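# Move two bottles from cart into fridge, close door

## Task

Move both bottles off the cart and set them standing upright inside the refrigerator, then close the refrigerator door completely. The cart has to finish resting on its wheels. A glass bottle must not drop any significant distance, the refrigerator door must not be slammed while opening or closing, and the robot must not topple or finish leaning. Anything that stays in place only because the robot is holding it at the end does not count.

## Robot and tools

Robot: a Hello Robot Stretch 4 with one arm. It has an omni-wheel base, a lift that rides up a mast, a telescoping arm reaching forward, a three-joint wrist (yaw, pitch, roll) and a two-finger gripper. It stands about 1.6 m tall; the base edge lies within 0.23 m of the base origin. Loose objects may occasionally get nudged by something else.

Frames: the base frame sits on the floor under the base centre, x ahead, y to the left, z up. hand_pose is reported in this frame and marks a point between the open fingertips; with all wrist joints at zero its axes line up with the base frame. The printed value may be a bit off. The odometry frame is where the base frame was at the start of the scene; base_odometry counts wheel rotation only, so slip shows up as motion, and heading runs -3.142 to 3.142, left positive.

execute_actions: argument "actions" is a list holding exactly one action (or empty, which just reports state and images). Optional "cameras": list from head_camera, head_left_camera, head_right_camera, wrist_camera, all; omitted/null/["all"] gives every camera, [] gives none; an unknown name rejects the call. An action contains "base", "joints" or both, plus optional "pace" and "contact_limits"; alternatively only {"end_of_arm": "enable_torque"}, which re-powers any wrist or gripper motor that shut off. All motions in one action start together.
- "base": one command only, all relative offsets from where the base last reported itself: {"translate_m": d} drives straight, forward positive, -2 to 2 m; {"strafe_m": d} slides sideways, left positive, -2 to 2 m; {"rotate_rad": d} turns in place, counter-clockwise (left) positive, -3.2 to 3.2 rad.
- "joints": an object keyed by joint name with absolute targets: lift_m 0 to 1.2 (m); arm_m 0 to 0.55 (m extension); wrist_yaw_rad -1.134 to 4.276 (0 ahead, left positive, 3.14 folded; above 3.4 the arm may obstruct); wrist_pitch_rad -1.117 to 4.259 (0 level, 1.57 pointing down); wrist_roll_rad -1.117 to 4.259 (0 fingers level, positive turns clockwise viewed from behind the gripper); gripper_m -0.038 to 0.141 (fingertip gap in m; negative means fingers pressing together). Done tolerances: lift and arm ±0.004, yaw and roll ±0.02, pitch ±0.05, gripper ±0.004. A joint target outside its range is clipped and reported; other bad values or unknown keys reject the whole call with no motion. Joints or base left out of an action may still push toward earlier targets.
- "pace": "slow", "default", "fast" or "max". Base speed 0.1/0.3/0.4/0.6 m/s and turning 1/2/3/4 rad/s respectively; with lift above 0.2 these are reduced, down to 0.3 m/s and 1 rad/s at lift 1.2.
- "contact_limits": {"arm_m": value} from 0 (gentlest) to 0.75 (firmest), default 0.5; the arm stops on contact above that force.
Example: {"base": {"translate_m": 0.3}, "joints": {"gripper_m": 0.05}, "pace": "fast"}. To unfold the wrist at the start, send lift_m 0.4 with wrist_yaw_rad 0 together.

wait: {"seconds": 0 to 10}; commands nothing and returns state and images. zoom_image: {"camera": name, "region": [x0, y0, x1, y1]} in pixels of that camera's latest full image, top-left origin, at most 504 by 504. finished_scene: {"scene": n} closes the current scene for good and reports success; call it only once the result will persist. A reply without any tool call ends everything.

Result lines: base_status and joint_status give how each motion ended: "done" (for the base, wheels turned the full amount even if slipping), "off_target" (stopped short, may still push), "contact_stop_at_<key>" (hit something; the part may go slack, a slack lift can sag, slack wheels can roll), "limit_stop_at_<name>" (built-in limit; "tilt" means leaning past 6 degrees and lift, arm, wheels ignore commands until upright; "own_body" means self-collision, move away from the body), "time_out", "torque_fault" (wrist/gripper motor overloaded and went limp; send enable_torque). After a stop, later movement calls in the same reply are skipped. on_its_own lists what happened without being commanded; "held at" shows a held target, not the position. lidar_m: 12 distances in m, 30-degree sectors starting straight ahead and going counter-clockwise (4th left, 7th behind, 10th right); "-" means nothing seen or closer than 0.25 m; it misses glass, thin legs and much behind. wrist_depth_mm: 7x7 grid of median depths from the top left, 100 to 2000 mm, "-" unknown; clear objects omitted. turned_by_wheels vs turned_by_imu differing by over about 0.1 rad suggests a collision or slip. base_tilt in degrees (forward, right positive) with a fixed bias up to about 1.5. motor_effort: percent of maximum, positive toward larger joint values, peak in brackets; noisy with small fixed offsets. For wheel_0..2, positive turns the base right.

Gripping: command a gap smaller than the object; going lower squeezes harder and pulls it toward the wrist. A firm grip shows as a gripper effort change at commands of 0 or above; the position reading does not prove a hold. If fingertips jam on a surface beneath, raise the lift.

Cameras: head_camera on top of the mast looking forward-down (turn the base to look around); head_left_camera and head_right_camera are fisheyes beside it aimed more steeply down, showing base and arm; wrist_camera looks along the fingers, fingertips at the bottom of the image. Calibration values in the original data give K and T_world_to_cam mapping base frame to camera, with small errors.

Avoid: dropping glass bottles, slamming the fridge door, tipping the cart or robot. Do not drive or turn carrying over 1 kg with arm_m above 0.2, especially at fast paces; avoid strong pushes or pulls with a high gripper or high contact limit; avoid pitching up while rolled (pitch below -0.2 with roll below -0.4 or above 4), which can cause self-collision stops; avoid pressing the gripper into things, which trips torque faults.

Each tool is called as name([rows], argument=value, ...), one row to a line, values as JSON.

## Session

execute_actions(actions=[])

Scene clock: 0.00 s.
base_odometry: x=+0.000 y=+0.000 heading=+0.000 (m, m, rad; odometry frame)
turned_by_wheels: +0.000 (rad since the last result)
turned_by_imu: +0.000 (rad since the last result)
base_tilt: forward=-0.3 right=+0.1 (deg)
lidar_m: 1.37 1.67 0.98 1.00 2.63 1.37 2.32 1.87 0.88 0.87 1.06 1.37
base_status: not commanded
joint_positions: lift_m=+0.188 arm_m=+0.001 wrist_yaw_rad=+3.124 wrist_pitch_rad=+0.007 wrist_roll_rad=-0.014 gripper_m=+0.057
joint_status: not commanded
motor_effort: lift_m=+19 arm_m=+0 wrist_yaw_rad=-1 wrist_pitch_rad=-7 wrist_roll_rad=+3 gripper_m=-4 wheel_0=+0 wheel_1=+0 wheel_2=+0 (%)
hand_pose: x=-0.1154 y=+0.0926 z=+0.3642 quat_wxyz=(+0.009, -0.004, -0.007, +1.000) (m; base frame)
wrist_depth_mm: - 139 256 - - 1366 1430 / - 118 142 - - 1336 1464 / - 116 145 - - 1336 1397 / - 137 186 - - 1336 1397 / 207 - - - - 1336 1397 / 1042 1336 208 1430 210 1336 1366 / 831 866 917 539 931 946 991
pictures: head_camera, head_left_camera, head_right_camera, wrist_camera
camera_calibration (this result's frames):
wrist_camera: T_world_to_cam=[[-0.0282541, 0.998201, 0.0528889, -0.0996651], [-0.014131, 0.0525059, -0.998521, 0.418979], [-0.999501, -0.0289597, 0.0126221, 0.105939], [0, 0, 0, 1]] pos_world=[0.10899, 0.0805549, 0.422293]
Images, in order (width x height): head_camera 420x560, head_left_camera 420x672, head_right_camera 420x672, wrist_camera 616x392.

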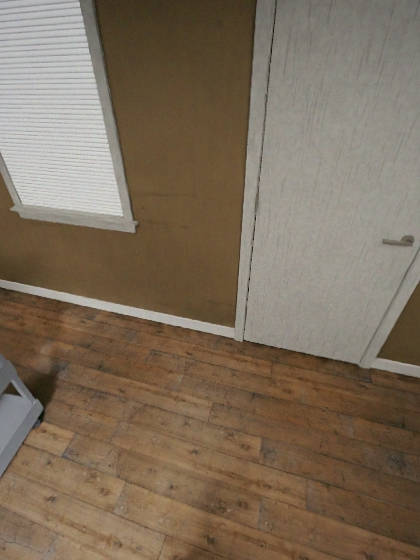

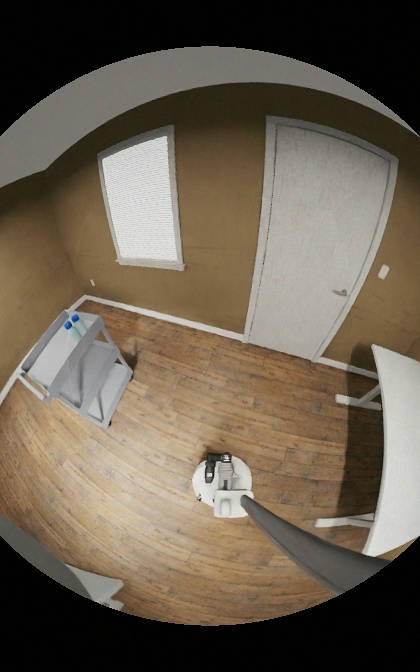

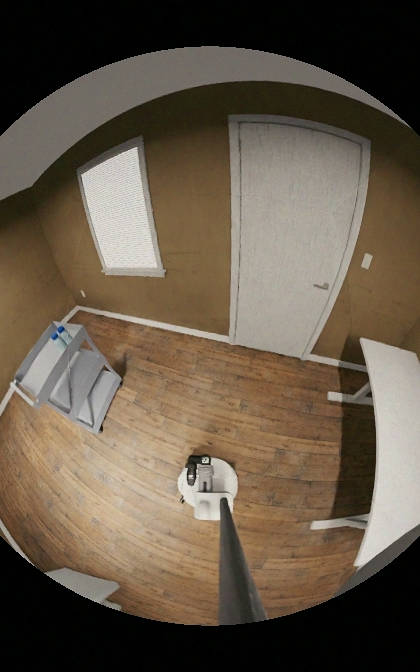

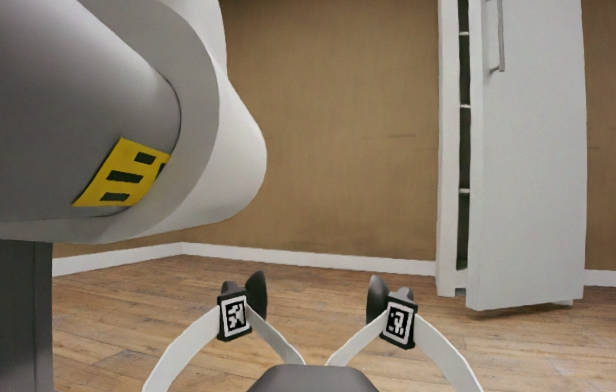

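execute_actions([
  {"base":{"rotate_rad":2.78},"joints":{"lift_m":0.45,"wrist_yaw_rad":0,"gripper_m":0},"pace":"fast"},
])

Scene clock: 8.03 s.
base_odometry: x=+0.000 y=+0.000 heading=+2.780 (m, m, rad; odometry frame)
turned_by_wheels: +2.780 (rad since the last result)
turned_by_imu: +2.829 (rad since the last result)
base_tilt: forward=-0.4 right=+0.1 (deg)
lidar_m: 1.40 2.35 0.94 0.87 0.88 1.19 1.39 1.43 1.11 1.00 3.15 1.52
base_status: done
joint_positions: lift_m=+0.450 arm_m=+0.001 wrist_yaw_rad=+0.000 wrist_pitch_rad=+0.007 wrist_roll_rad=-0.014 gripper_m=+0.000
joint_status: all done
motor_effort: lift_m=+22(25) arm_m=+0(0) wrist_yaw_rad=-2(8) wrist_pitch_rad=-7(8) wrist_roll_rad=+2(3) gripper_m=-5(6) wheel_0=-2(9) wheel_1=+0(10) wheel_2=+0(11) (%)
hand_pose: x=+0.4600 y=-0.0873 z=+0.6258 quat_wxyz=(+1.000, -0.007, +0.004, +0.000) (m; base frame)
wrist_depth_mm: - - - - 1255 - - / - - - - 1255 - - / - - - - 1229 - - / - - - - 1229 - - / - - - - 1229 - - / - - - 200 1205 - - / 1397 1464 174 831 172 1537 1576
pictures: head_camera, head_left_camera, head_right_camera, wrist_camera
camera_calibration (this result's frames):
wrist_camera: T_world_to_cam=[[0.0464417, -0.99752, 0.0528879, -0.12631], [0.0150603, -0.0522399, -0.998521, 0.675215], [0.998807, 0.0471695, 0.0125969, -0.240001], [0, 0, 0, 1]] pos_world=[0.235412, -0.079403, 0.683919]
Images, in order (width x height): head_camera 420x560, head_left_camera 420x672, head_right_camera 420x672, wrist_camera 616x392.

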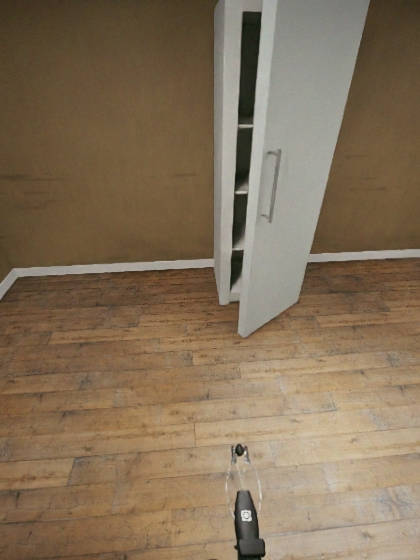

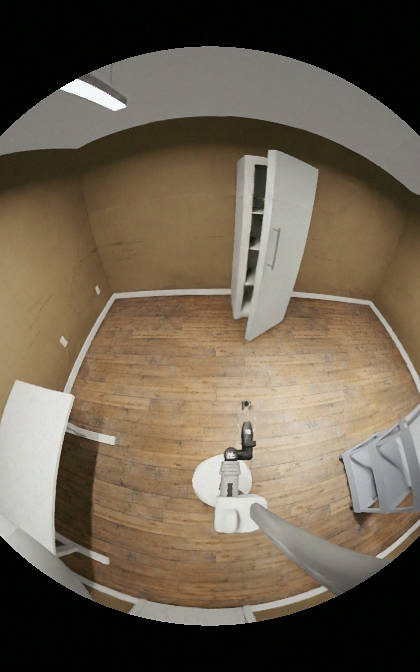

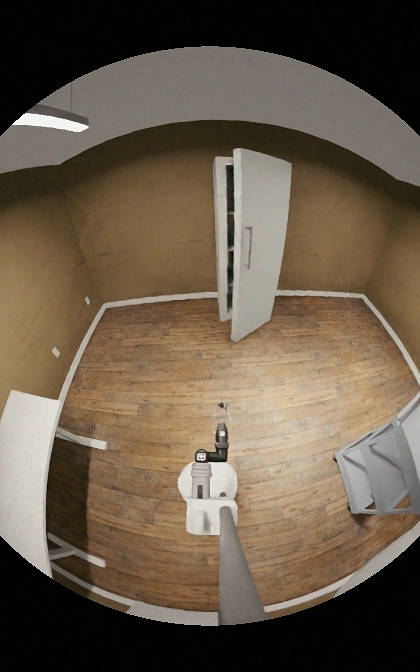

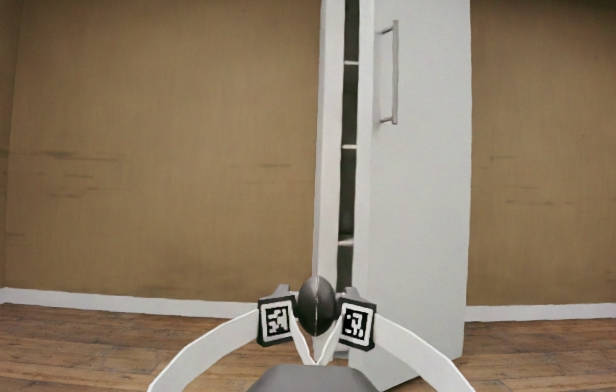

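execute_actions([
  {"base":{"rotate_rad":0.25},"joints":{"lift_m":0.3},"pace":"fast"},
], cameras=[])

execute_actions([
  {"base":{"translate_m":1.64},"pace":"max"},
], cameras=[])

execute_actions([
  {"base":{"rotate_rad":-1.79},"joints":{"lift_m":0.45},"pace":"fast"},
], cameras=["head_camera","wrist_camera"])

Scene clock: 20.47 s.
base_odometry: x=+0.000 y=+0.000 heading=+3.030 (m, m, rad; odometry frame)
turned_by_wheels: +0.250 (rad since the last result)
turned_by_imu: +0.255 (rad since the last result)
base_tilt: forward=-0.4 right=+0.0 (deg)
lidar_m: 2.31 2.02 0.87 0.86 1.01 1.37 1.38 1.60 1.02 0.99 2.82 1.40
base_status: done
joint_positions: lift_m=+0.300 arm_m=+0.001 wrist_yaw_rad=+0.000 wrist_pitch_rad=+0.007 wrist_roll_rad=-0.014 gripper_m=+0.000
joint_status: all done
motor_effort: lift_m=+16(21) arm_m=+0(0) wrist_yaw_rad=-1(2) wrist_pitch_rad=-7(8) wrist_roll_rad=+2(2) gripper_m=-4(6) wheel_0=-2(9) wheel_1=+0(9) wheel_2=-1(8) (%)
hand_pose: x=+0.4600 y=-0.0874 z=+0.4764 quat_wxyz=(+1.000, -0.007, +0.004, +0.000) (m; base frame)
wrist_depth_mm: 1808 - - - - 1060 1138 / 1756 - - - - 1078 1118 / 1756 - - - - 1060 1138 / 1756 - - - - 1078 1138 / 1863 - - - - 1060 1160 / 1576 1618 1756 200 1537 1042 1118 / 1138 1138 174 668 172 1078 1160
pictures: none
No camera images: the call's "cameras" was empty. Leave "cameras" out to get every camera's image.

Scene clock: 24.90 s.
base_odometry: x=-1.630 y=+0.183 heading=+3.030 (m, m, rad; odometry frame)
turned_by_wheels: +0.000 (rad since the last result)
turned_by_imu: +0.004 (rad since the last result)
base_tilt: forward=-0.5 right=+0.1 (deg)
lidar_m: 0.69 0.80 1.29 1.33 1.46 1.31 2.99 2.01 0.63 0.52 0.57 0.69
base_status: done
joint_positions: lift_m=+0.300 arm_m=+0.001 wrist_yaw_rad=+0.000 wrist_pitch_rad=+0.007 wrist_roll_rad=-0.014 gripper_m=+0.000
joint_status: not commanded
motor_effort: lift_m=+16(16) arm_m=+0(0) wrist_yaw_rad=+0(1) wrist_pitch_rad=-7(7) wrist_roll_rad=+2(3) gripper_m=-4(3) wheel_0=+0(7) wheel_1=-1(9) wheel_2=+0(15) (%)
hand_pose: x=+0.4600 y=-0.0874 z=+0.4764 quat_wxyz=(+1.000, -0.007, +0.004, +0.000) (m; base frame)
wrist_depth_mm: 591 559 525 492 469 442 424 / 591 559 521 496 469 445 421 / 585 554 517 492 462 442 421 / 585 554 517 484 459 439 421 / 585 549 517 484 462 439 418 / 580 544 512 200 452 439 418 / 580 544 174 327 172 430 415
pictures: none
No camera images: the call's "cameras" was empty. Leave "cameras" out to get every camera's image.

Scene clock: 26.73 s.
base_odometry: x=-1.630 y=+0.183 heading=+1.240 (m, m, rad; odometry frame)
turned_by_wheels: -1.790 (rad since the last result)
turned_by_imu: -1.820 (rad since the last result)
base_tilt: forward=-0.5 right=+0.0 (deg)
lidar_m: 0.65 0.53 0.71 0.69 0.73 0.99 1.33 1.39 1.37 2.15 2.02 0.61
base_status: done
joint_positions: lift_m=+0.450 arm_m=+0.001 wrist_yaw_rad=+0.000 wrist_pitch_rad=+0.007 wrist_roll_rad=-0.014 gripper_m=+0.000
joint_status: all done
motor_effort: lift_m=+23(27) arm_m=+0(0) wrist_yaw_rad=+0(1) wrist_pitch_rad=-7(8) wrist_roll_rad=+3(2) gripper_m=-6(6) wheel_0=+3(11) wheel_1=+0(13) wheel_2=+0(10) (%)
hand_pose: x=+0.4600 y=-0.0874 z=+0.6258 quat_wxyz=(+1.000, -0.007, +0.004, +0.000) (m; base frame)
wrist_depth_mm: 336 699 820 530 413 - - / 340 741 820 530 404 - - / 345 820 809 521 404 - - / 349 809 798 525 399 - - / 349 809 778 508 402 - - / 353 668 778 201 392 - - / 353 809 174 312 172 1576 1537
pictures: head_camera, wrist_camera
camera_calibration (this result's frames):
wrist_camera: T_world_to_cam=[[0.0460067, -0.99754, 0.0528901, -0.126234], [0.0150686, -0.0522472, -0.99852, 0.675157], [0.998827, 0.0467356, 0.0126278, -0.240032], [0, 0, 0, 1]] pos_world=[0.235385, -0.0794307, 0.683866]
Images, in order (width x height): head_camera 420x560, wrist_camera 616x392.

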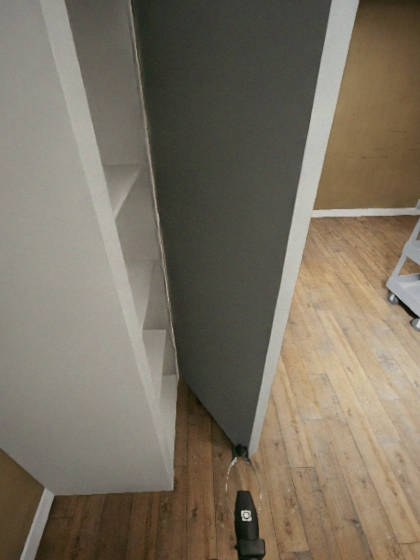

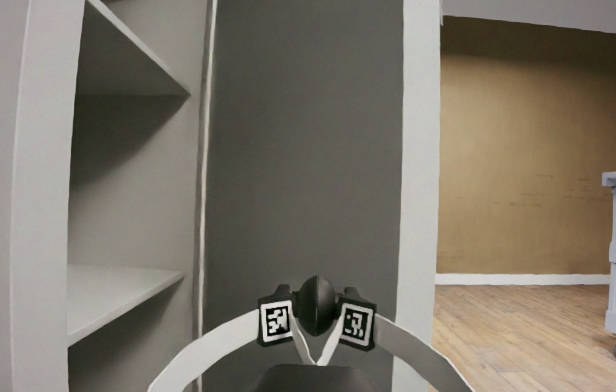

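execute_actions([
  {"base":{"translate_m":0.2},"pace":"fast"},
], cameras=[])

execute_actions([
  {"base":{"strafe_m":-0.04},"joints":{"arm_m":0.34},"pace":"slow"},
], cameras=["head_camera","head_right_camera"])

Scene clock: 36.43 s.
base_odometry: x=-1.565 y=+0.372 heading=+1.240 (m, m, rad; odometry frame)
turned_by_wheels: +0.000 (rad since the last result)
turned_by_imu: +0.002 (rad since the last result)
base_tilt: forward=-0.5 right=+0.1 (deg)
lidar_m: 0.48 0.34 0.42 0.68 0.72 1.01 1.53 1.57 1.45 2.79 1.90 0.43
base_status: done
joint_positions: lift_m=+0.450 arm_m=+0.001 wrist_yaw_rad=+0.000 wrist_pitch_rad=+0.007 wrist_roll_rad=-0.014 gripper_m=+0.000
joint_status: not commanded
motor_effort: lift_m=+23(23) arm_m=+0(0) wrist_yaw_rad=-1(0) wrist_pitch_rad=-7(8) wrist_roll_rad=+3(2) gripper_m=-5(4) wheel_0=+1(7) wheel_1=+0(6) wheel_2=+2(14) (%)
hand_pose: x=+0.4600 y=-0.0874 z=+0.6258 quat_wxyz=(+1.000, -0.007, +0.004, +0.000) (m; base frame)
wrist_depth_mm: 512 597 517 329 240 196 - / 615 621 504 325 239 195 - / 621 621 492 325 237 194 - / 615 615 484 317 236 193 - / 615 621 477 315 233 193 - / 492 621 473 200 216 194 - / 609 615 173 225 172 190 1576
pictures: none
No camera images: the call's "cameras" was empty. Leave "cameras" out to get every camera's image.

Scene clock: 41.10 s.
base_odometry: x=-1.527 y=+0.359 heading=+1.240 (m, m, rad; odometry frame)
turned_by_wheels: +0.000 (rad since the last result)
turned_by_imu: +0.001 (rad since the last result)
base_tilt: forward=-0.4 right=+0.2 (deg)
lidar_m: 0.85 0.35 0.42 0.73 0.76 1.07 1.52 1.60 1.39 2.78 1.83 0.88
base_status: done
joint_positions: lift_m=+0.450 arm_m=+0.339 wrist_yaw_rad=+0.000 wrist_pitch_rad=+0.007 wrist_roll_rad=-0.014 gripper_m=+0.000
joint_status: all done
motor_effort: lift_m=+23(23) arm_m=+7(11) wrist_yaw_rad=+0(17) wrist_pitch_rad=-8(7) wrist_roll_rad=+2(3) gripper_m=-4(6) wheel_0=+1(6) wheel_1=+0(7) wheel_2=+0(7) (%)
hand_pose: x=+0.7982 y=-0.0875 z=+0.6258 quat_wxyz=(+1.000, -0.007, +0.004, +0.000) (m; base frame)
wrist_depth_mm: 329 322 314 310 303 296 291 / 330 320 314 307 301 296 293 / 329 320 315 307 301 296 290 / 327 320 312 306 300 294 291 / 325 319 309 306 298 293 289 / 324 319 310 201 296 293 289 / 325 317 174 243 172 291 287
pictures: head_camera, head_right_camera
Images, in order (width x height): head_camera 420x560, head_right_camera 420x672.

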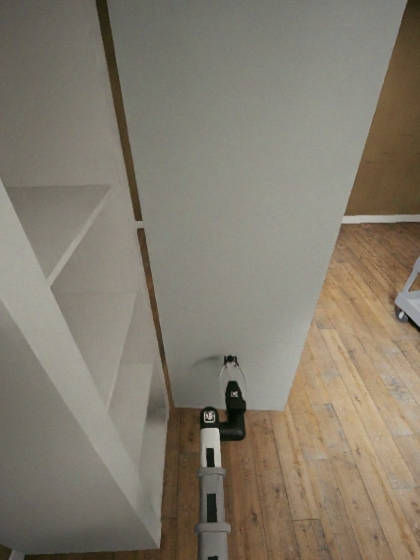

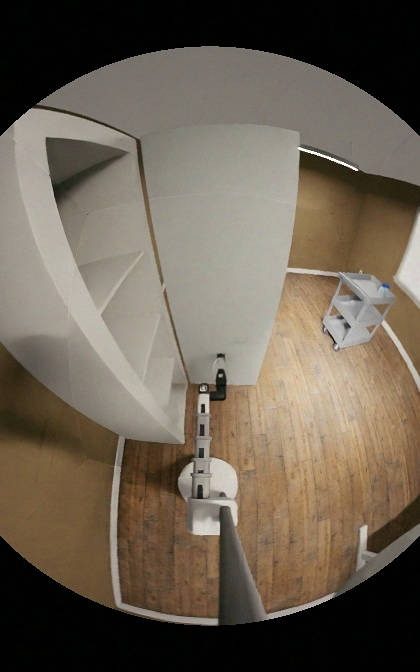

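execute_actions([
  {"base":{"rotate_rad":-1.24},"joints":{"arm_m":0,"lift_m":0.3},"pace":"fast"},
], cameras=[])

execute_actions([
  {"base":{"translate_m":1.8},"joints":{"lift_m":0.92,"wrist_pitch_rad":0.5,"gripper_m":0.105},"pace":"max"},
], cameras=[])

execute_actions([
  {"base":{"rotate_rad":1.08},"pace":"fast"},
])

Scene clock: 65.70 s.
base_odometry: x=-1.527 y=+0.359 heading=+0.000 (m, m, rad; odometry frame)
turned_by_wheels: -1.240 (rad since the last result)
turned_by_imu: -1.261 (rad since the last result)
base_tilt: forward=-0.5 right=+0.0 (deg)
lidar_m: 2.21 1.84 0.86 0.36 0.37 0.68 0.73 0.90 1.53 1.53 1.42 1.72
base_status: done
joint_positions: lift_m=+0.300 arm_m=+0.002 wrist_yaw_rad=+0.000 wrist_pitch_rad=+0.007 wrist_roll_rad=-0.014 gripper_m=+0.000
joint_status: all done
motor_effort: lift_m=+15(20) arm_m=-7(7) wrist_yaw_rad=+0(3) wrist_pitch_rad=-8(8) wrist_roll_rad=+3(1) gripper_m=-4(4) wheel_0=+3(12) wheel_1=+0(7) wheel_2=-1(10) (%)
hand_pose: x=+0.4610 y=-0.0875 z=+0.4764 quat_wxyz=(+1.000, -0.007, +0.004, +0.000) (m; base frame)
wrist_depth_mm: - - - - - - - / - - - - - - - / - 1863 - - - - - / - - - - - - - / - - - - - - - / 1537 1537 1708 200 1863 1808 1863 / 1118 1118 174 668 172 1205 1281
pictures: none
No camera images: the call's "cameras" was empty. Leave "cameras" out to get every camera's image.

Scene clock: 70.33 s.
base_odometry: x=+0.273 y=+0.360 heading=+0.000 (m, m, rad; odometry frame)
turned_by_wheels: +0.000 (rad since the last result)
turned_by_imu: +0.004 (rad since the last result)
base_tilt: forward=-0.4 right=+0.1 (deg)
lidar_m: 1.25 0.72 0.57 0.58 2.77 1.32 1.92 2.37 1.30 1.30 1.39 1.25
base_status: done
joint_positions: lift_m=+0.920 arm_m=+0.002 wrist_yaw_rad=+0.000 wrist_pitch_rad=+0.502 wrist_roll_rad=-0.014 gripper_m=+0.105
joint_status: all done
motor_effort: lift_m=+22(28) arm_m=-6(7) wrist_yaw_rad=-1(0) wrist_pitch_rad=-7(11) wrist_roll_rad=+2(2) gripper_m=-2(4) wheel_0=+1(13) wheel_1=-1(3) wheel_2=+0(14) (%)
hand_pose: x=+0.4254 y=-0.0874 z=+0.9592 quat_wxyz=(+0.969, -0.007, +0.248, +0.002) (m; base frame)
wrist_depth_mm: 1281 1138 1060 960 891 831 778 / 1366 1229 1098 1025 960 891 798 / 1537 1308 1205 1118 1025 917 854 / 1661 1464 1308 1182 1078 960 904 / 1808 1661 1430 1255 1160 1060 960 / 1397 1464 202 1430 1255 1098 1042 / 1205 1229 1229 146 1229 1160 1098
pictures: none
No camera images: the call's "cameras" was empty. Leave "cameras" out to get every camera's image.

Scene clock: 72.13 s.
base_odometry: x=+0.273 y=+0.360 heading=+1.080 (m, m, rad; odometry frame)
turned_by_wheels: +1.080 (rad since the last result)
turned_by_imu: +1.099 (rad since the last result)
base_tilt: forward=-0.6 right=+0.3 (deg)
lidar_m: 0.58 0.57 2.75 1.33 1.92 2.30 1.30 1.31 1.40 1.23 1.27 0.72
base_status: done
joint_positions: lift_m=+0.920 arm_m=+0.002 wrist_yaw_rad=+0.000 wrist_pitch_rad=+0.502 wrist_roll_rad=-0.014 gripper_m=+0.105
joint_status: not commanded
motor_effort: lift_m=+22(22) arm_m=-6(6) wrist_yaw_rad=-1(1) wrist_pitch_rad=-6(7) wrist_roll_rad=+3(2) gripper_m=+0(0) wheel_0=-3(7) wheel_1=-2(7) wheel_2=+0(6) (%)
hand_pose: x=+0.4254 y=-0.0874 z=+0.9592 quat_wxyz=(+0.969, -0.007, +0.248, +0.002) (m; base frame)
wrist_depth_mm: - - - - - 1708 1336 / - - - - - 1708 1336 / - 820 866 854 - 1808 1336 / 603 683 691 591 634 1808 1308 / 427 449 469 504 549 1756 1336 / 439 788 202 866 788 1430 1366 / 535 691 732 146 683 1255 1255
pictures: head_camera, head_left_camera, head_right_camera, wrist_camera
camera_calibration (this result's frames):
wrist_camera: T_world_to_cam=[[0.0657768, -0.997529, 0.0246948, -0.123597], [-0.460641, -0.0523094, -0.886044, 1.10308], [0.885146, 0.0469057, -0.462943, 0.294779], [0, 0, 0, 1]] pos_world=[0.255332, -0.0794162, 1.1169]
Images, in order (width x height): head_camera 420x560, head_left_camera 420x672, head_right_camera 420x672, wrist_camera 616x392.

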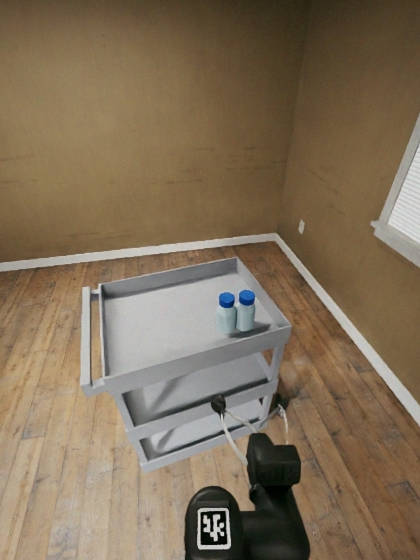

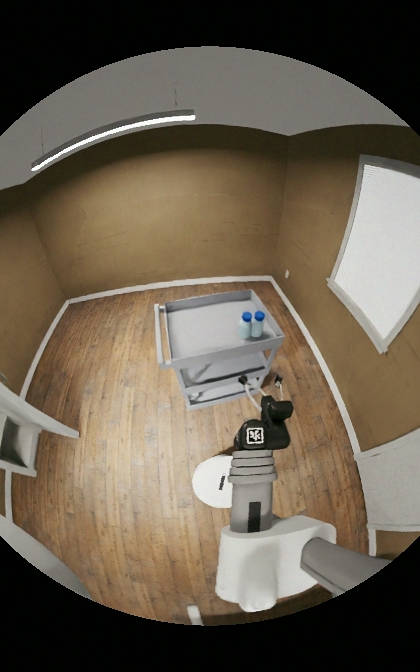

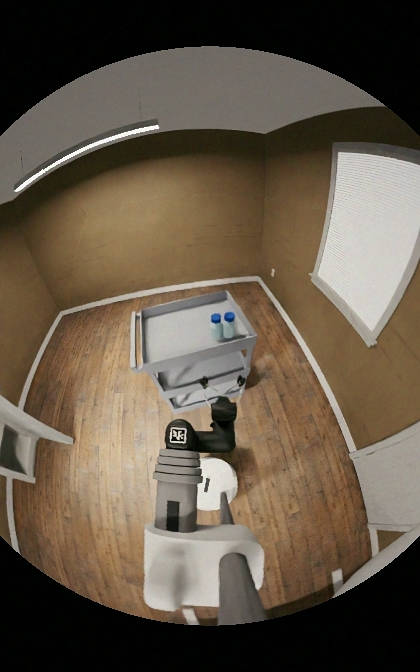

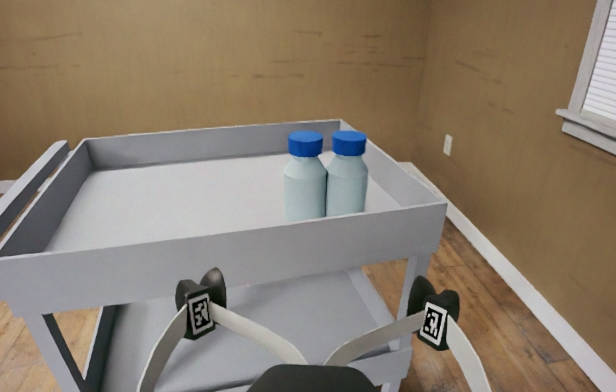

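execute_actions([
  {"base":{"strafe_m":0.29},"joints":{"wrist_yaw_rad":-1.13},"pace":"fast"},
], cameras=[])

execute_actions([
  {"base":{"translate_m":0.15},"joints":{"arm_m":0.40},"pace":"fast"},
], cameras=["head_camera","wrist_camera"])

Scene clock: 93.17 s.
base_odometry: x=+0.017 y=+0.497 heading=+1.080 (m, m, rad; odometry frame)
turned_by_wheels: +0.000 (rad since the last result)
turned_by_imu: +0.002 (rad since the last result)
base_tilt: forward=-0.4 right=+0.1 (deg)
lidar_m: 0.52 2.59 2.39 1.01 1.64 2.38 1.38 1.35 1.66 1.53 1.55 0.60
base_status: done
joint_positions: lift_m=+0.920 arm_m=+0.002 wrist_yaw_rad=-1.124 wrist_pitch_rad=+0.502 wrist_roll_rad=-0.014 gripper_m=+0.105
joint_status: all done
joint sent to its limit — the command would take wrist_yaw_rad past its lower limit, so that joint was sent only as far as its limit.
motor_effort: lift_m=+22(22) arm_m=-6(6) wrist_yaw_rad=-1(8) wrist_pitch_rad=-7(7) wrist_roll_rad=+2(3) gripper_m=-1(1) wheel_0=+1(9) wheel_1=-1(11) wheel_2=+1(3) (%)
hand_pose: x=+0.2029 y=-0.2658 z=+0.9592 quat_wxyz=(+0.821, +0.127, +0.214, -0.515) (m; base frame)
wrist_depth_mm: 1708 1576 1430 1366 1281 1182 1098 / 1808 1708 1537 1464 1308 1229 1138 / 741 1808 1618 1499 1430 1336 1205 / 574 732 1808 1661 1576 1397 1336 / 512 1708 1808 1808 1661 1499 1397 / 831 866 203 1537 1464 1430 1397 / 723 691 1229 146 1229 1255 1308
pictures: none
No camera images: the call's "cameras" was empty. Leave "cameras" out to get every camera's image.

Scene clock: 95.07 s.
base_odometry: x=+0.088 y=+0.629 heading=+1.080 (m, m, rad; odometry frame)
turned_by_wheels: +0.000 (rad since the last result)
turned_by_imu: +0.001 (rad since the last result)
base_tilt: forward=-0.5 right=+0.3 (deg)
lidar_m: 0.37 2.44 2.45 0.99 1.64 2.55 1.51 1.53 1.69 1.51 1.50 0.46
base_status: done
joint_positions: lift_m=+0.920 arm_m=+0.399 wrist_yaw_rad=-1.124 wrist_pitch_rad=+0.502 wrist_roll_rad=-0.014 gripper_m=+0.105
joint_status: all done
motor_effort: lift_m=+22(22) arm_m=+7(7) wrist_yaw_rad=-1(2) wrist_pitch_rad=-6(7) wrist_roll_rad=+3(3) gripper_m=-1(2) wheel_0=+2(5) wheel_1=-1(6) wheel_2=+0(10) (%)
hand_pose: x=+0.6002 y=-0.2658 z=+0.9592 quat_wxyz=(+0.821, +0.127, +0.214, -0.515) (m; base frame)
wrist_depth_mm: 1576 1464 1336 1255 1160 1098 1042 / 1661 1537 1464 1308 1229 1160 1118 / 1863 1661 1537 1464 1366 1229 1138 / 1921 580 569 544 1397 1336 1255 / 452 517 539 330 517 1464 1308 / 407 424 203 336 424 1430 1366 / 362 355 364 146 355 1281 1281
pictures: head_camera, wrist_camera
camera_calibration (this result's frames):
wrist_camera: T_world_to_cam=[[-0.871226, -0.490261, 0.0246897, 0.384135], [-0.246205, 0.392902, -0.886009, 1.16385], [0.424675, -0.777992, -0.463011, 0.205601], [0, 0, 0, 1]] pos_world=[0.5339, -0.108996, 1.11689]
Images, in order (width x height): head_camera 420x560, wrist_camera 616x392.

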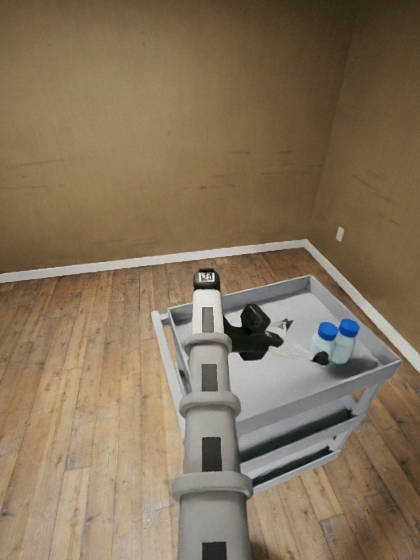

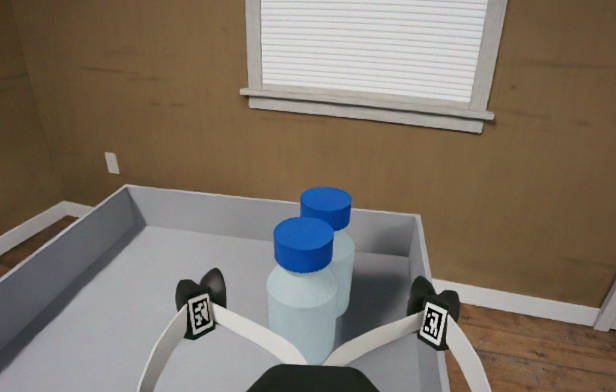

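execute_actions([
  {"base":{"strafe_m":-0.08},"joints":{"arm_m":0.449,"lift_m":0.85,"gripper_m":0.095}},
], cameras=["head_camera","wrist_camera"])

Scene clock: 104.07 s.
base_odometry: x=+0.158 y=+0.592 heading=+1.080 (m, m, rad; odometry frame)
turned_by_wheels: +0.000 (rad since the last result)
turned_by_imu: +0.001 (rad since the last result)
base_tilt: forward=-0.5 right=+0.1 (deg)
lidar_m: 0.38 0.40 2.55 1.09 1.75 2.55 1.49 1.50 1.56 1.43 1.42 0.46
base_status: done
joint_positions: lift_m=+0.850 arm_m=+0.448 wrist_yaw_rad=-1.124 wrist_pitch_rad=+0.502 wrist_roll_rad=-0.014 gripper_m=+0.095
joint_status: all done
motor_effort: lift_m=+15(22) arm_m=+7(7) wrist_yaw_rad=-3(2) wrist_pitch_rad=-7(7) wrist_roll_rad=+2(2) gripper_m=-3(2) wheel_0=-1(8) wheel_1=+0(14) wheel_2=+0(2) (%)
hand_pose: x=+0.6491 y=-0.2659 z=+0.8898 quat_wxyz=(+0.821, +0.127, +0.214, -0.515) (m; base frame)
wrist_depth_mm: 1464 1336 1255 1205 1118 1025 960 / 1576 1464 1336 1229 1160 1078 1025 / 1756 1618 1464 1336 1229 1160 1078 / 439 455 439 255 402 1229 1160 / 384 415 421 198 404 1229 1229 / 329 334 204 212 224 317 1281 / 283 278 286 183 289 227 1205
pictures: head_camera, wrist_camera
camera_calibration (this result's frames):
wrist_camera: T_world_to_cam=[[-0.87134, -0.490058, 0.0246898, 0.4286], [-0.246113, 0.392959, -0.886009, 1.11437], [0.424494, -0.778092, -0.463011, 0.152777], [0, 0, 0, 1]] pos_world=[0.582864, -0.108988, 1.04749]
Images, in order (width x height): head_camera 420x560, wrist_camera 616x392.

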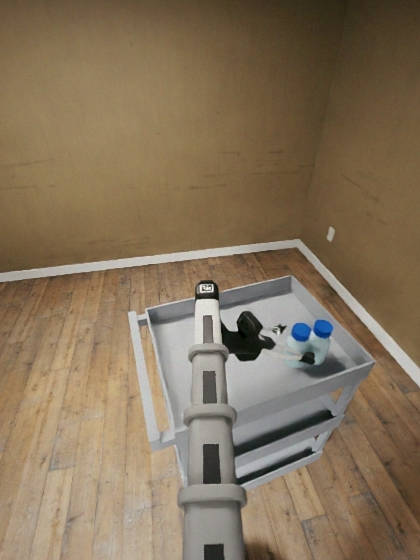

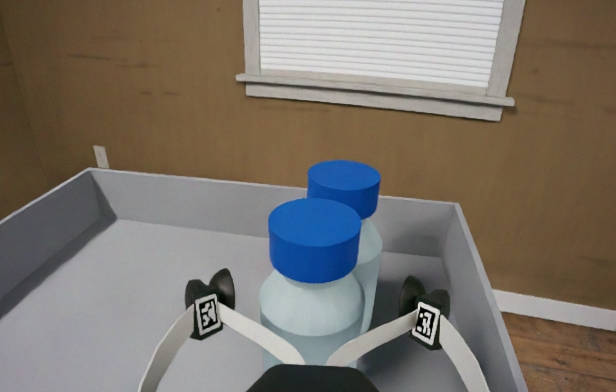

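execute_actions([
  {"base":{"strafe_m":-0.011},"joints":{"arm_m":0.456,"lift_m":0.81,"gripper_m":0.085}},
], cameras=["wrist_camera"])

Scene clock: 113.13 s.
base_odometry: x=+0.168 y=+0.586 heading=+1.080 (m, m, rad; odometry frame)
turned_by_wheels: +0.000 (rad since the last result)
turned_by_imu: +0.001 (rad since the last result)
base_tilt: forward=-0.5 right=+0.2 (deg)
lidar_m: 0.37 0.40 2.53 1.10 1.74 2.53 1.49 1.50 1.59 1.42 1.42 0.47
base_status: done
joint_positions: lift_m=+0.810 arm_m=+0.455 wrist_yaw_rad=-1.124 wrist_pitch_rad=+0.502 wrist_roll_rad=-0.014 gripper_m=+0.085
joint_status: all done
motor_effort: lift_m=+15(16) arm_m=+7(7) wrist_yaw_rad=+0(1) wrist_pitch_rad=-6(5) wrist_roll_rad=+2(2) gripper_m=-2(1) wheel_0=+2(7) wheel_1=-2(4) wheel_2=+0(2) (%)
hand_pose: x=+0.6561 y=-0.2659 z=+0.8498 quat_wxyz=(+0.820, +0.127, +0.214, -0.515) (m; base frame)
wrist_depth_mm: 1464 1336 1255 1182 1060 1008 960 / 1618 1430 1308 1229 1160 1060 1025 / 1661 1537 1430 237 1182 1160 1060 / 392 427 410 167 368 1160 1138 / 343 349 353 182 329 324 1255 / 277 282 205 185 196 268 1281 / 239 235 241 174 235 216 185
pictures: wrist_camera
camera_calibration (this result's frames):
wrist_camera: T_world_to_cam=[[-0.871385, -0.489978, 0.0246898, 0.435718], [-0.246077, 0.392982, -0.886009, 1.08063], [0.424422, -0.77813, -0.463011, 0.131328], [0, 0, 0, 1]] pos_world=[0.589857, -0.108985, 1.00749]
Images, in order (width x height): wrist_camera 616x392.

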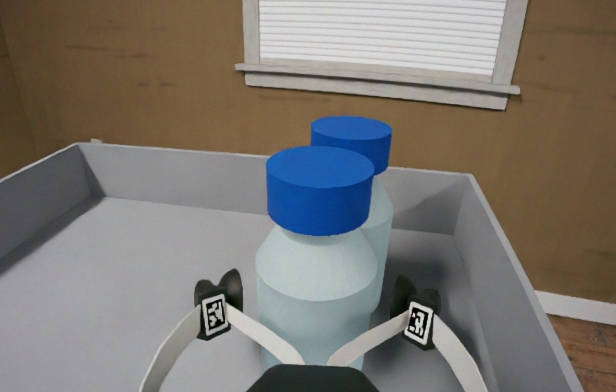

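execute_actions([
  {"joints":{"gripper_m":0.01}},
], cameras=["wrist_camera"])

execute_actions([
  {"base":{"strafe_m":0.03},"joints":{"lift_m":0.9}},
], cameras=["wrist_camera"])

Scene clock: 118.70 s.
base_odometry: x=+0.168 y=+0.586 heading=+1.080 (m, m, rad; odometry frame)
turned_by_wheels: +0.000 (rad since the last result)
turned_by_imu: +0.001 (rad since the last result)
base_tilt: forward=-0.5 right=+0.3 (deg)
lidar_m: 0.39 0.39 2.53 1.09 1.74 2.53 1.48 1.50 1.57 1.41 1.42 0.47
base_status: not commanded
joint_positions: lift_m=+0.810 arm_m=+0.455 wrist_yaw_rad=-1.124 wrist_pitch_rad=+0.506 wrist_roll_rad=-0.014 gripper_m=+0.010
joint_status: all done
motor_effort: lift_m=+16(16) arm_m=+7(7) wrist_yaw_rad=-2(3) wrist_pitch_rad=-20(19) wrist_roll_rad=+3(3) gripper_m=-23(21) wheel_0=+2(2) wheel_1=-2(2) wheel_2=+0(0) (%)
hand_pose: x=+0.6559 y=-0.2653 z=+0.8486 quat_wxyz=(+0.820, +0.128, +0.215, -0.514) (m; base frame)
wrist_depth_mm: 1430 1336 1255 1160 1060 1008 960 / 1576 1464 1336 1229 1138 1060 1025 / 1661 1464 1430 226 1160 1160 1060 / 394 421 413 152 368 373 1160 / 338 342 349 166 324 317 1182 / 272 278 193 166 183 253 1281 / 236 226 230 177 187 183 184
pictures: wrist_camera
camera_calibration (this result's frames):
wrist_camera: T_world_to_cam=[[-0.871223, -0.490281, 0.0244093, 0.435906], [-0.247807, 0.396337, -0.88403, 1.07967], [0.423748, -0.776236, -0.466793, 0.135438], [0, 0, 0, 1]] pos_world=[0.589929, -0.109066, 1.00704]
Images, in order (width x height): wrist_camera 616x392.

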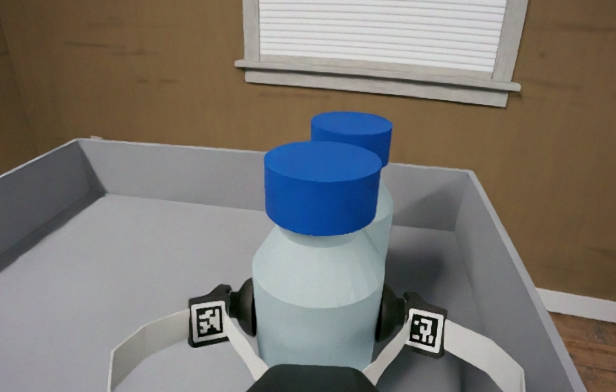

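Scene clock: 120.07 s.
base_odometry: x=+0.141 y=+0.601 heading=+1.080 (m, m, rad; odometry frame)
turned_by_wheels: +0.000 (rad since the last result)
turned_by_imu: +0.000 (rad since the last result)
base_tilt: forward=-0.2 right=+0.2 (deg)
lidar_m: 0.38 0.39 2.52 1.07 1.71 2.57 1.49 1.51 1.60 1.44 1.46 0.49
base_status: done
joint_positions: lift_m=+0.899 arm_m=+0.455 wrist_yaw_rad=-1.124 wrist_pitch_rad=+0.506 wrist_roll_rad=-0.014 gripper_m=+0.010
joint_status: all done
motor_effort: lift_m=+25(28) arm_m=+7(7) wrist_yaw_rad=+0(1) wrist_pitch_rad=-20(20) wrist_roll_rad=+2(2) gripper_m=-22(19) wheel_0=+1(9) wheel_1=-2(6) wheel_2=+0(1) (%)
hand_pose: x=+0.6559 y=-0.2653 z=+0.9378 quat_wxyz=(+0.820, +0.128, +0.215, -0.515) (m; base frame)
wrist_depth_mm: 1537 1366 1308 1205 1118 1008 960 / 1576 1464 1397 1255 1182 1118 1042 / 1756 1661 1499 1308 1255 1160 1098 / 1863 1708 1576 151 1308 1255 1160 / 410 477 473 166 433 1308 1255 / 375 397 191 165 183 1336 1336 / 334 322 327 177 187 220 1255
pictures: wrist_camera
camera_calibration (this result's frames):
wrist_camera: T_world_to_cam=[[-0.871308, -0.490129, 0.0244072, 0.433787], [-0.247749, 0.396404, -0.884016, 1.15851], [0.423607, -0.776297, -0.466819, 0.17721], [0, 0, 0, 1]] pos_world=[0.589915, -0.10906, 1.09628]
Images, in order (width x height): wrist_camera 616x392.

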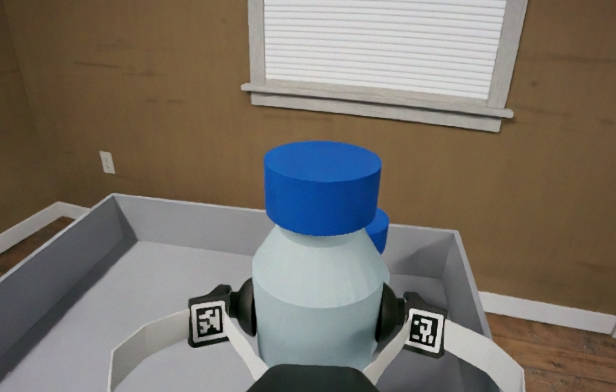

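execute_actions([
  {"base":{"rotate_rad":2.02},"joints":{"lift_m":1.0,"arm_m":0,"wrist_yaw_rad":0},"pace":"default"},
], cameras=["head_camera"])

execute_actions([
  {"base":{"translate_m":0.94},"pace":"fast"},
], cameras=[])

execute_actions([
  {"base":{"rotate_rad":-0.33},"joints":{"arm_m":0.2}},
])

Scene clock: 133.83 s.
base_odometry: x=+0.141 y=+0.601 heading=+3.100 (m, m, rad; odometry frame)
turned_by_wheels: +2.020 (rad since the last result)
turned_by_imu: +2.056 (rad since the last result)
base_tilt: forward=-0.6 right=+0.1 (deg)
lidar_m: 0.41 2.63 1.47 1.47 1.67 1.46 1.45 0.50 0.39 0.37 2.62 1.06
base_status: done
joint_positions: lift_m=+1.000 arm_m=+0.002 wrist_yaw_rad=+0.000 wrist_pitch_rad=+0.506 wrist_roll_rad=-0.014 gripper_m=+0.010
joint_status: all done
motor_effort: lift_m=+25(28) arm_m=-7(7) wrist_yaw_rad=-1(11) wrist_pitch_rad=-19(20) wrist_roll_rad=+2(3) gripper_m=-23(23) wheel_0=-2(8) wheel_1=-1(6) wheel_2=-2(11) (%)
hand_pose: x=+0.4249 y=-0.0874 z=+1.0378 quat_wxyz=(+0.968, -0.007, +0.251, +0.002) (m; base frame)
wrist_depth_mm: - - - 1863 1661 904 1537 / - - - - 1708 842 1618 / - - - 1537 1863 931 1661 / - - - 151 1618 1255 1808 / 1863 1921 - 166 1618 1808 1863 / 1537 1576 191 165 183 1576 1537 / 1336 1255 1281 177 187 723 1308
pictures: head_camera
Images, in order (width x height): head_camera 420x560.

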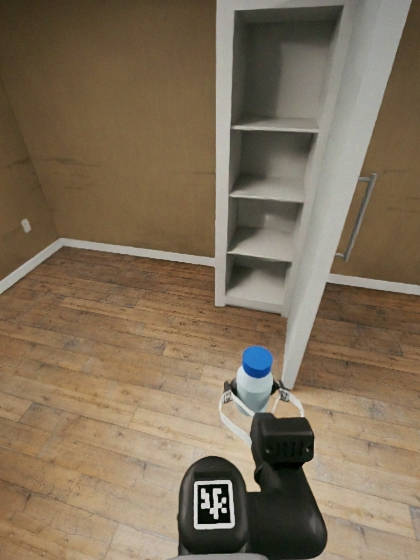

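Scene clock: 137.93 s.
base_odometry: x=-0.798 y=+0.640 heading=+3.100 (m, m, rad; odometry frame)
turned_by_wheels: +0.000 (rad since the last result)
turned_by_imu: +0.003 (rad since the last result)
base_tilt: forward=-0.4 right=+0.0 (deg)
lidar_m: 0.40 1.59 2.02 1.36 1.46 2.33 1.37 1.06 2.71 0.41 0.43 0.80
base_status: done
joint_positions: lift_m=+1.000 arm_m=+0.002 wrist_yaw_rad=+0.000 wrist_pitch_rad=+0.506 wrist_roll_rad=-0.014 gripper_m=+0.010
joint_status: not commanded
motor_effort: lift_m=+25(25) arm_m=-6(7) wrist_yaw_rad=+0(1) wrist_pitch_rad=-19(19) wrist_roll_rad=+3(2) gripper_m=-22(22) wheel_0=+2(2) wheel_1=+0(5) wheel_2=+1(10) (%)
hand_pose: x=+0.4249 y=-0.0874 z=+1.0378 quat_wxyz=(+0.968, -0.007, +0.250, +0.002) (m; base frame)
wrist_depth_mm: 1336 1205 1160 1042 820 798 759 / 1430 1281 1205 1098 878 854 798 / 1576 1397 1281 569 732 809 798 / 1808 1576 1430 151 634 640 609 / 1808 1756 1537 166 1060 1025 798 / 1537 1537 193 166 182 904 750 / 1308 1281 1255 176 191 452 732
pictures: none
No camera images: the call's "cameras" was empty. Leave "cameras" out to get every camera's image.

Scene clock: 139.63 s.
base_odometry: x=-0.798 y=+0.640 heading=+2.770 (m, m, rad; odometry frame)
turned_by_wheels: -0.330 (rad since the last result)
turned_by_imu: -0.335 (rad since the last result)
base_tilt: forward=-0.4 right=+0.1 (deg)
lidar_m: 0.78 1.40 1.85 2.00 1.36 1.71 2.32 1.07 1.14 2.72 0.42 0.53
base_status: done
joint_positions: lift_m=+1.000 arm_m=+0.199 wrist_yaw_rad=+0.000 wrist_pitch_rad=+0.506 wrist_roll_rad=-0.014 gripper_m=+0.010
joint_status: all done
motor_effort: lift_m=+25(25) arm_m=+7(7) wrist_yaw_rad=-2(1) wrist_pitch_rad=-18(20) wrist_roll_rad=+2(2) gripper_m=-20(20) wheel_0=+2(6) wheel_1=+2(10) wheel_2=+1(7) (%)
hand_pose: x=+0.6221 y=-0.0874 z=+1.0378 quat_wxyz=(+0.968, -0.007, +0.250, +0.002) (m; base frame)
wrist_depth_mm: 334 392 723 732 732 492 362 / 359 397 750 759 768 496 366 / 904 404 715 778 768 500 392 / 1025 427 549 151 525 500 418 / 1138 459 661 167 699 480 415 / 1229 504 191 166 183 521 415 / 1308 559 647 176 187 317 415
pictures: head_camera, head_left_camera, head_right_camera, wrist_camera
camera_calibration (this result's frames):
wrist_camera: T_world_to_cam=[[0.0659733, -0.997523, 0.0244051, -0.13827], [-0.464474, -0.0523476, -0.884038, 1.26365], [0.883126, 0.0469874, -0.466777, 0.162406], [0, 0, 0, 1]] pos_world=[0.452631, -0.0794088, 1.1963]
Images, in order (width x height): head_camera 420x560, head_left_camera 420x672, head_right_camera 420x672, wrist_camera 616x392.

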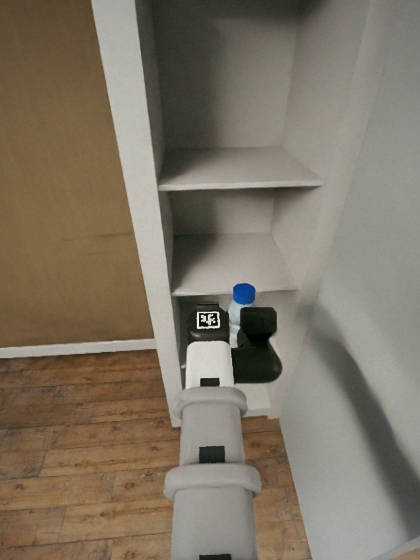

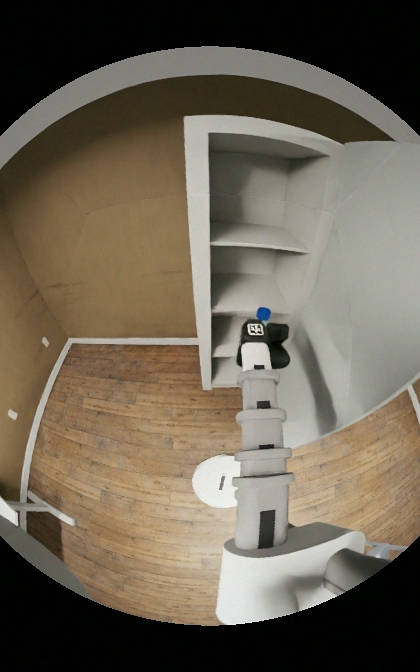

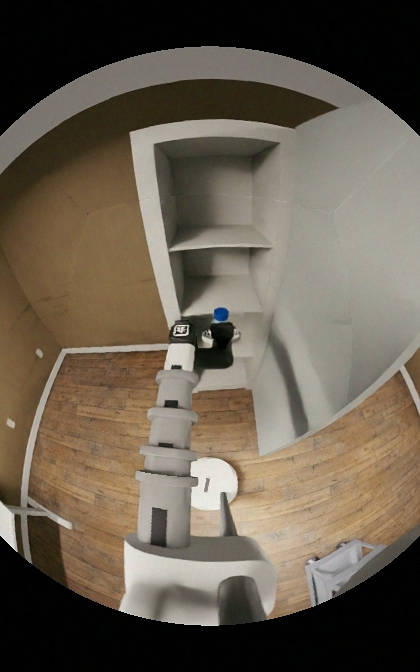

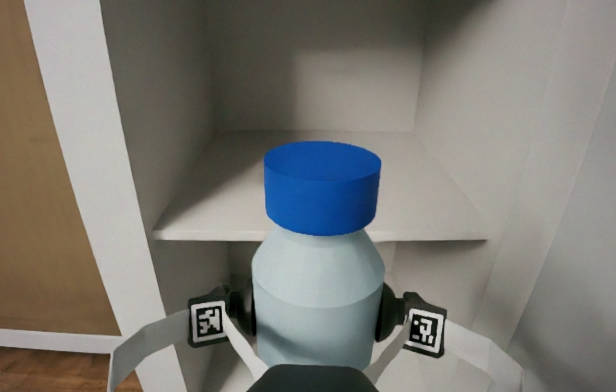

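execute_actions([
  {"base":{"rotate_rad":-0.09},"joints":{"arm_m":0.55,"lift_m":0.978}},
], cameras=["wrist_camera"])

Scene clock: 147.67 s.
base_odometry: x=-0.798 y=+0.640 heading=+2.681 (m, m, rad; odometry frame)
turned_by_wheels: -0.089 (rad since the last result)
turned_by_imu: -0.090 (rad since the last result)
base_tilt: forward=-0.4 right=+0.1 (deg)
lidar_m: 0.79 0.77 1.72 2.01 1.38 1.59 2.35 1.11 1.07 2.71 0.43 0.49
base_status: done
joint_positions: lift_m=+0.978 arm_m=+0.549 wrist_yaw_rad=+0.000 wrist_pitch_rad=+0.506 wrist_roll_rad=-0.014 gripper_m=+0.010
joint_status: all done
motor_effort: lift_m=+16(22) arm_m=+7(6) wrist_yaw_rad=-1(3) wrist_pitch_rad=-19(21) wrist_roll_rad=+2(3) gripper_m=-20(20) wheel_0=+3(10) wheel_1=+2(5) wheel_2=+1(5) (%)
hand_pose: x=+0.9721 y=-0.0874 z=+1.0166 quat_wxyz=(+0.968, -0.007, +0.250, +0.002) (m; base frame)
wrist_depth_mm: 399 407 421 433 430 277 - / 418 430 452 459 452 283 215 / 445 466 480 480 452 287 217 / 442 496 500 151 421 291 219 / 379 382 389 166 379 293 220 / 307 314 191 166 183 277 220 / 265 254 257 177 187 206 -
pictures: wrist_camera
camera_calibration (this result's frames):
wrist_camera: T_world_to_cam=[[0.0659847, -0.997522, 0.0244046, -0.160848], [-0.464481, -0.0523529, -0.884034, 1.4074], [0.883121, 0.0469973, -0.466785, -0.156609], [0, 0, 0, 1]] pos_world=[0.802628, -0.0794079, 1.17501]
Images, in order (width x height): wrist_camera 616x392.

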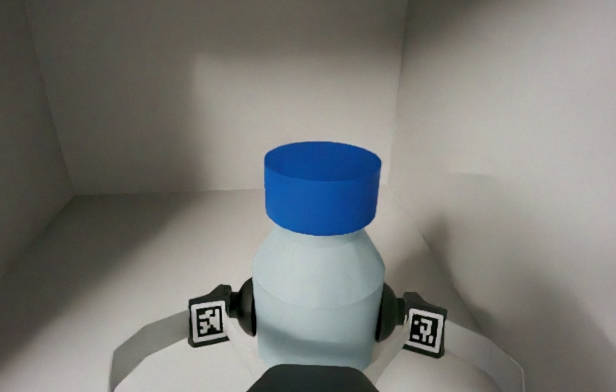

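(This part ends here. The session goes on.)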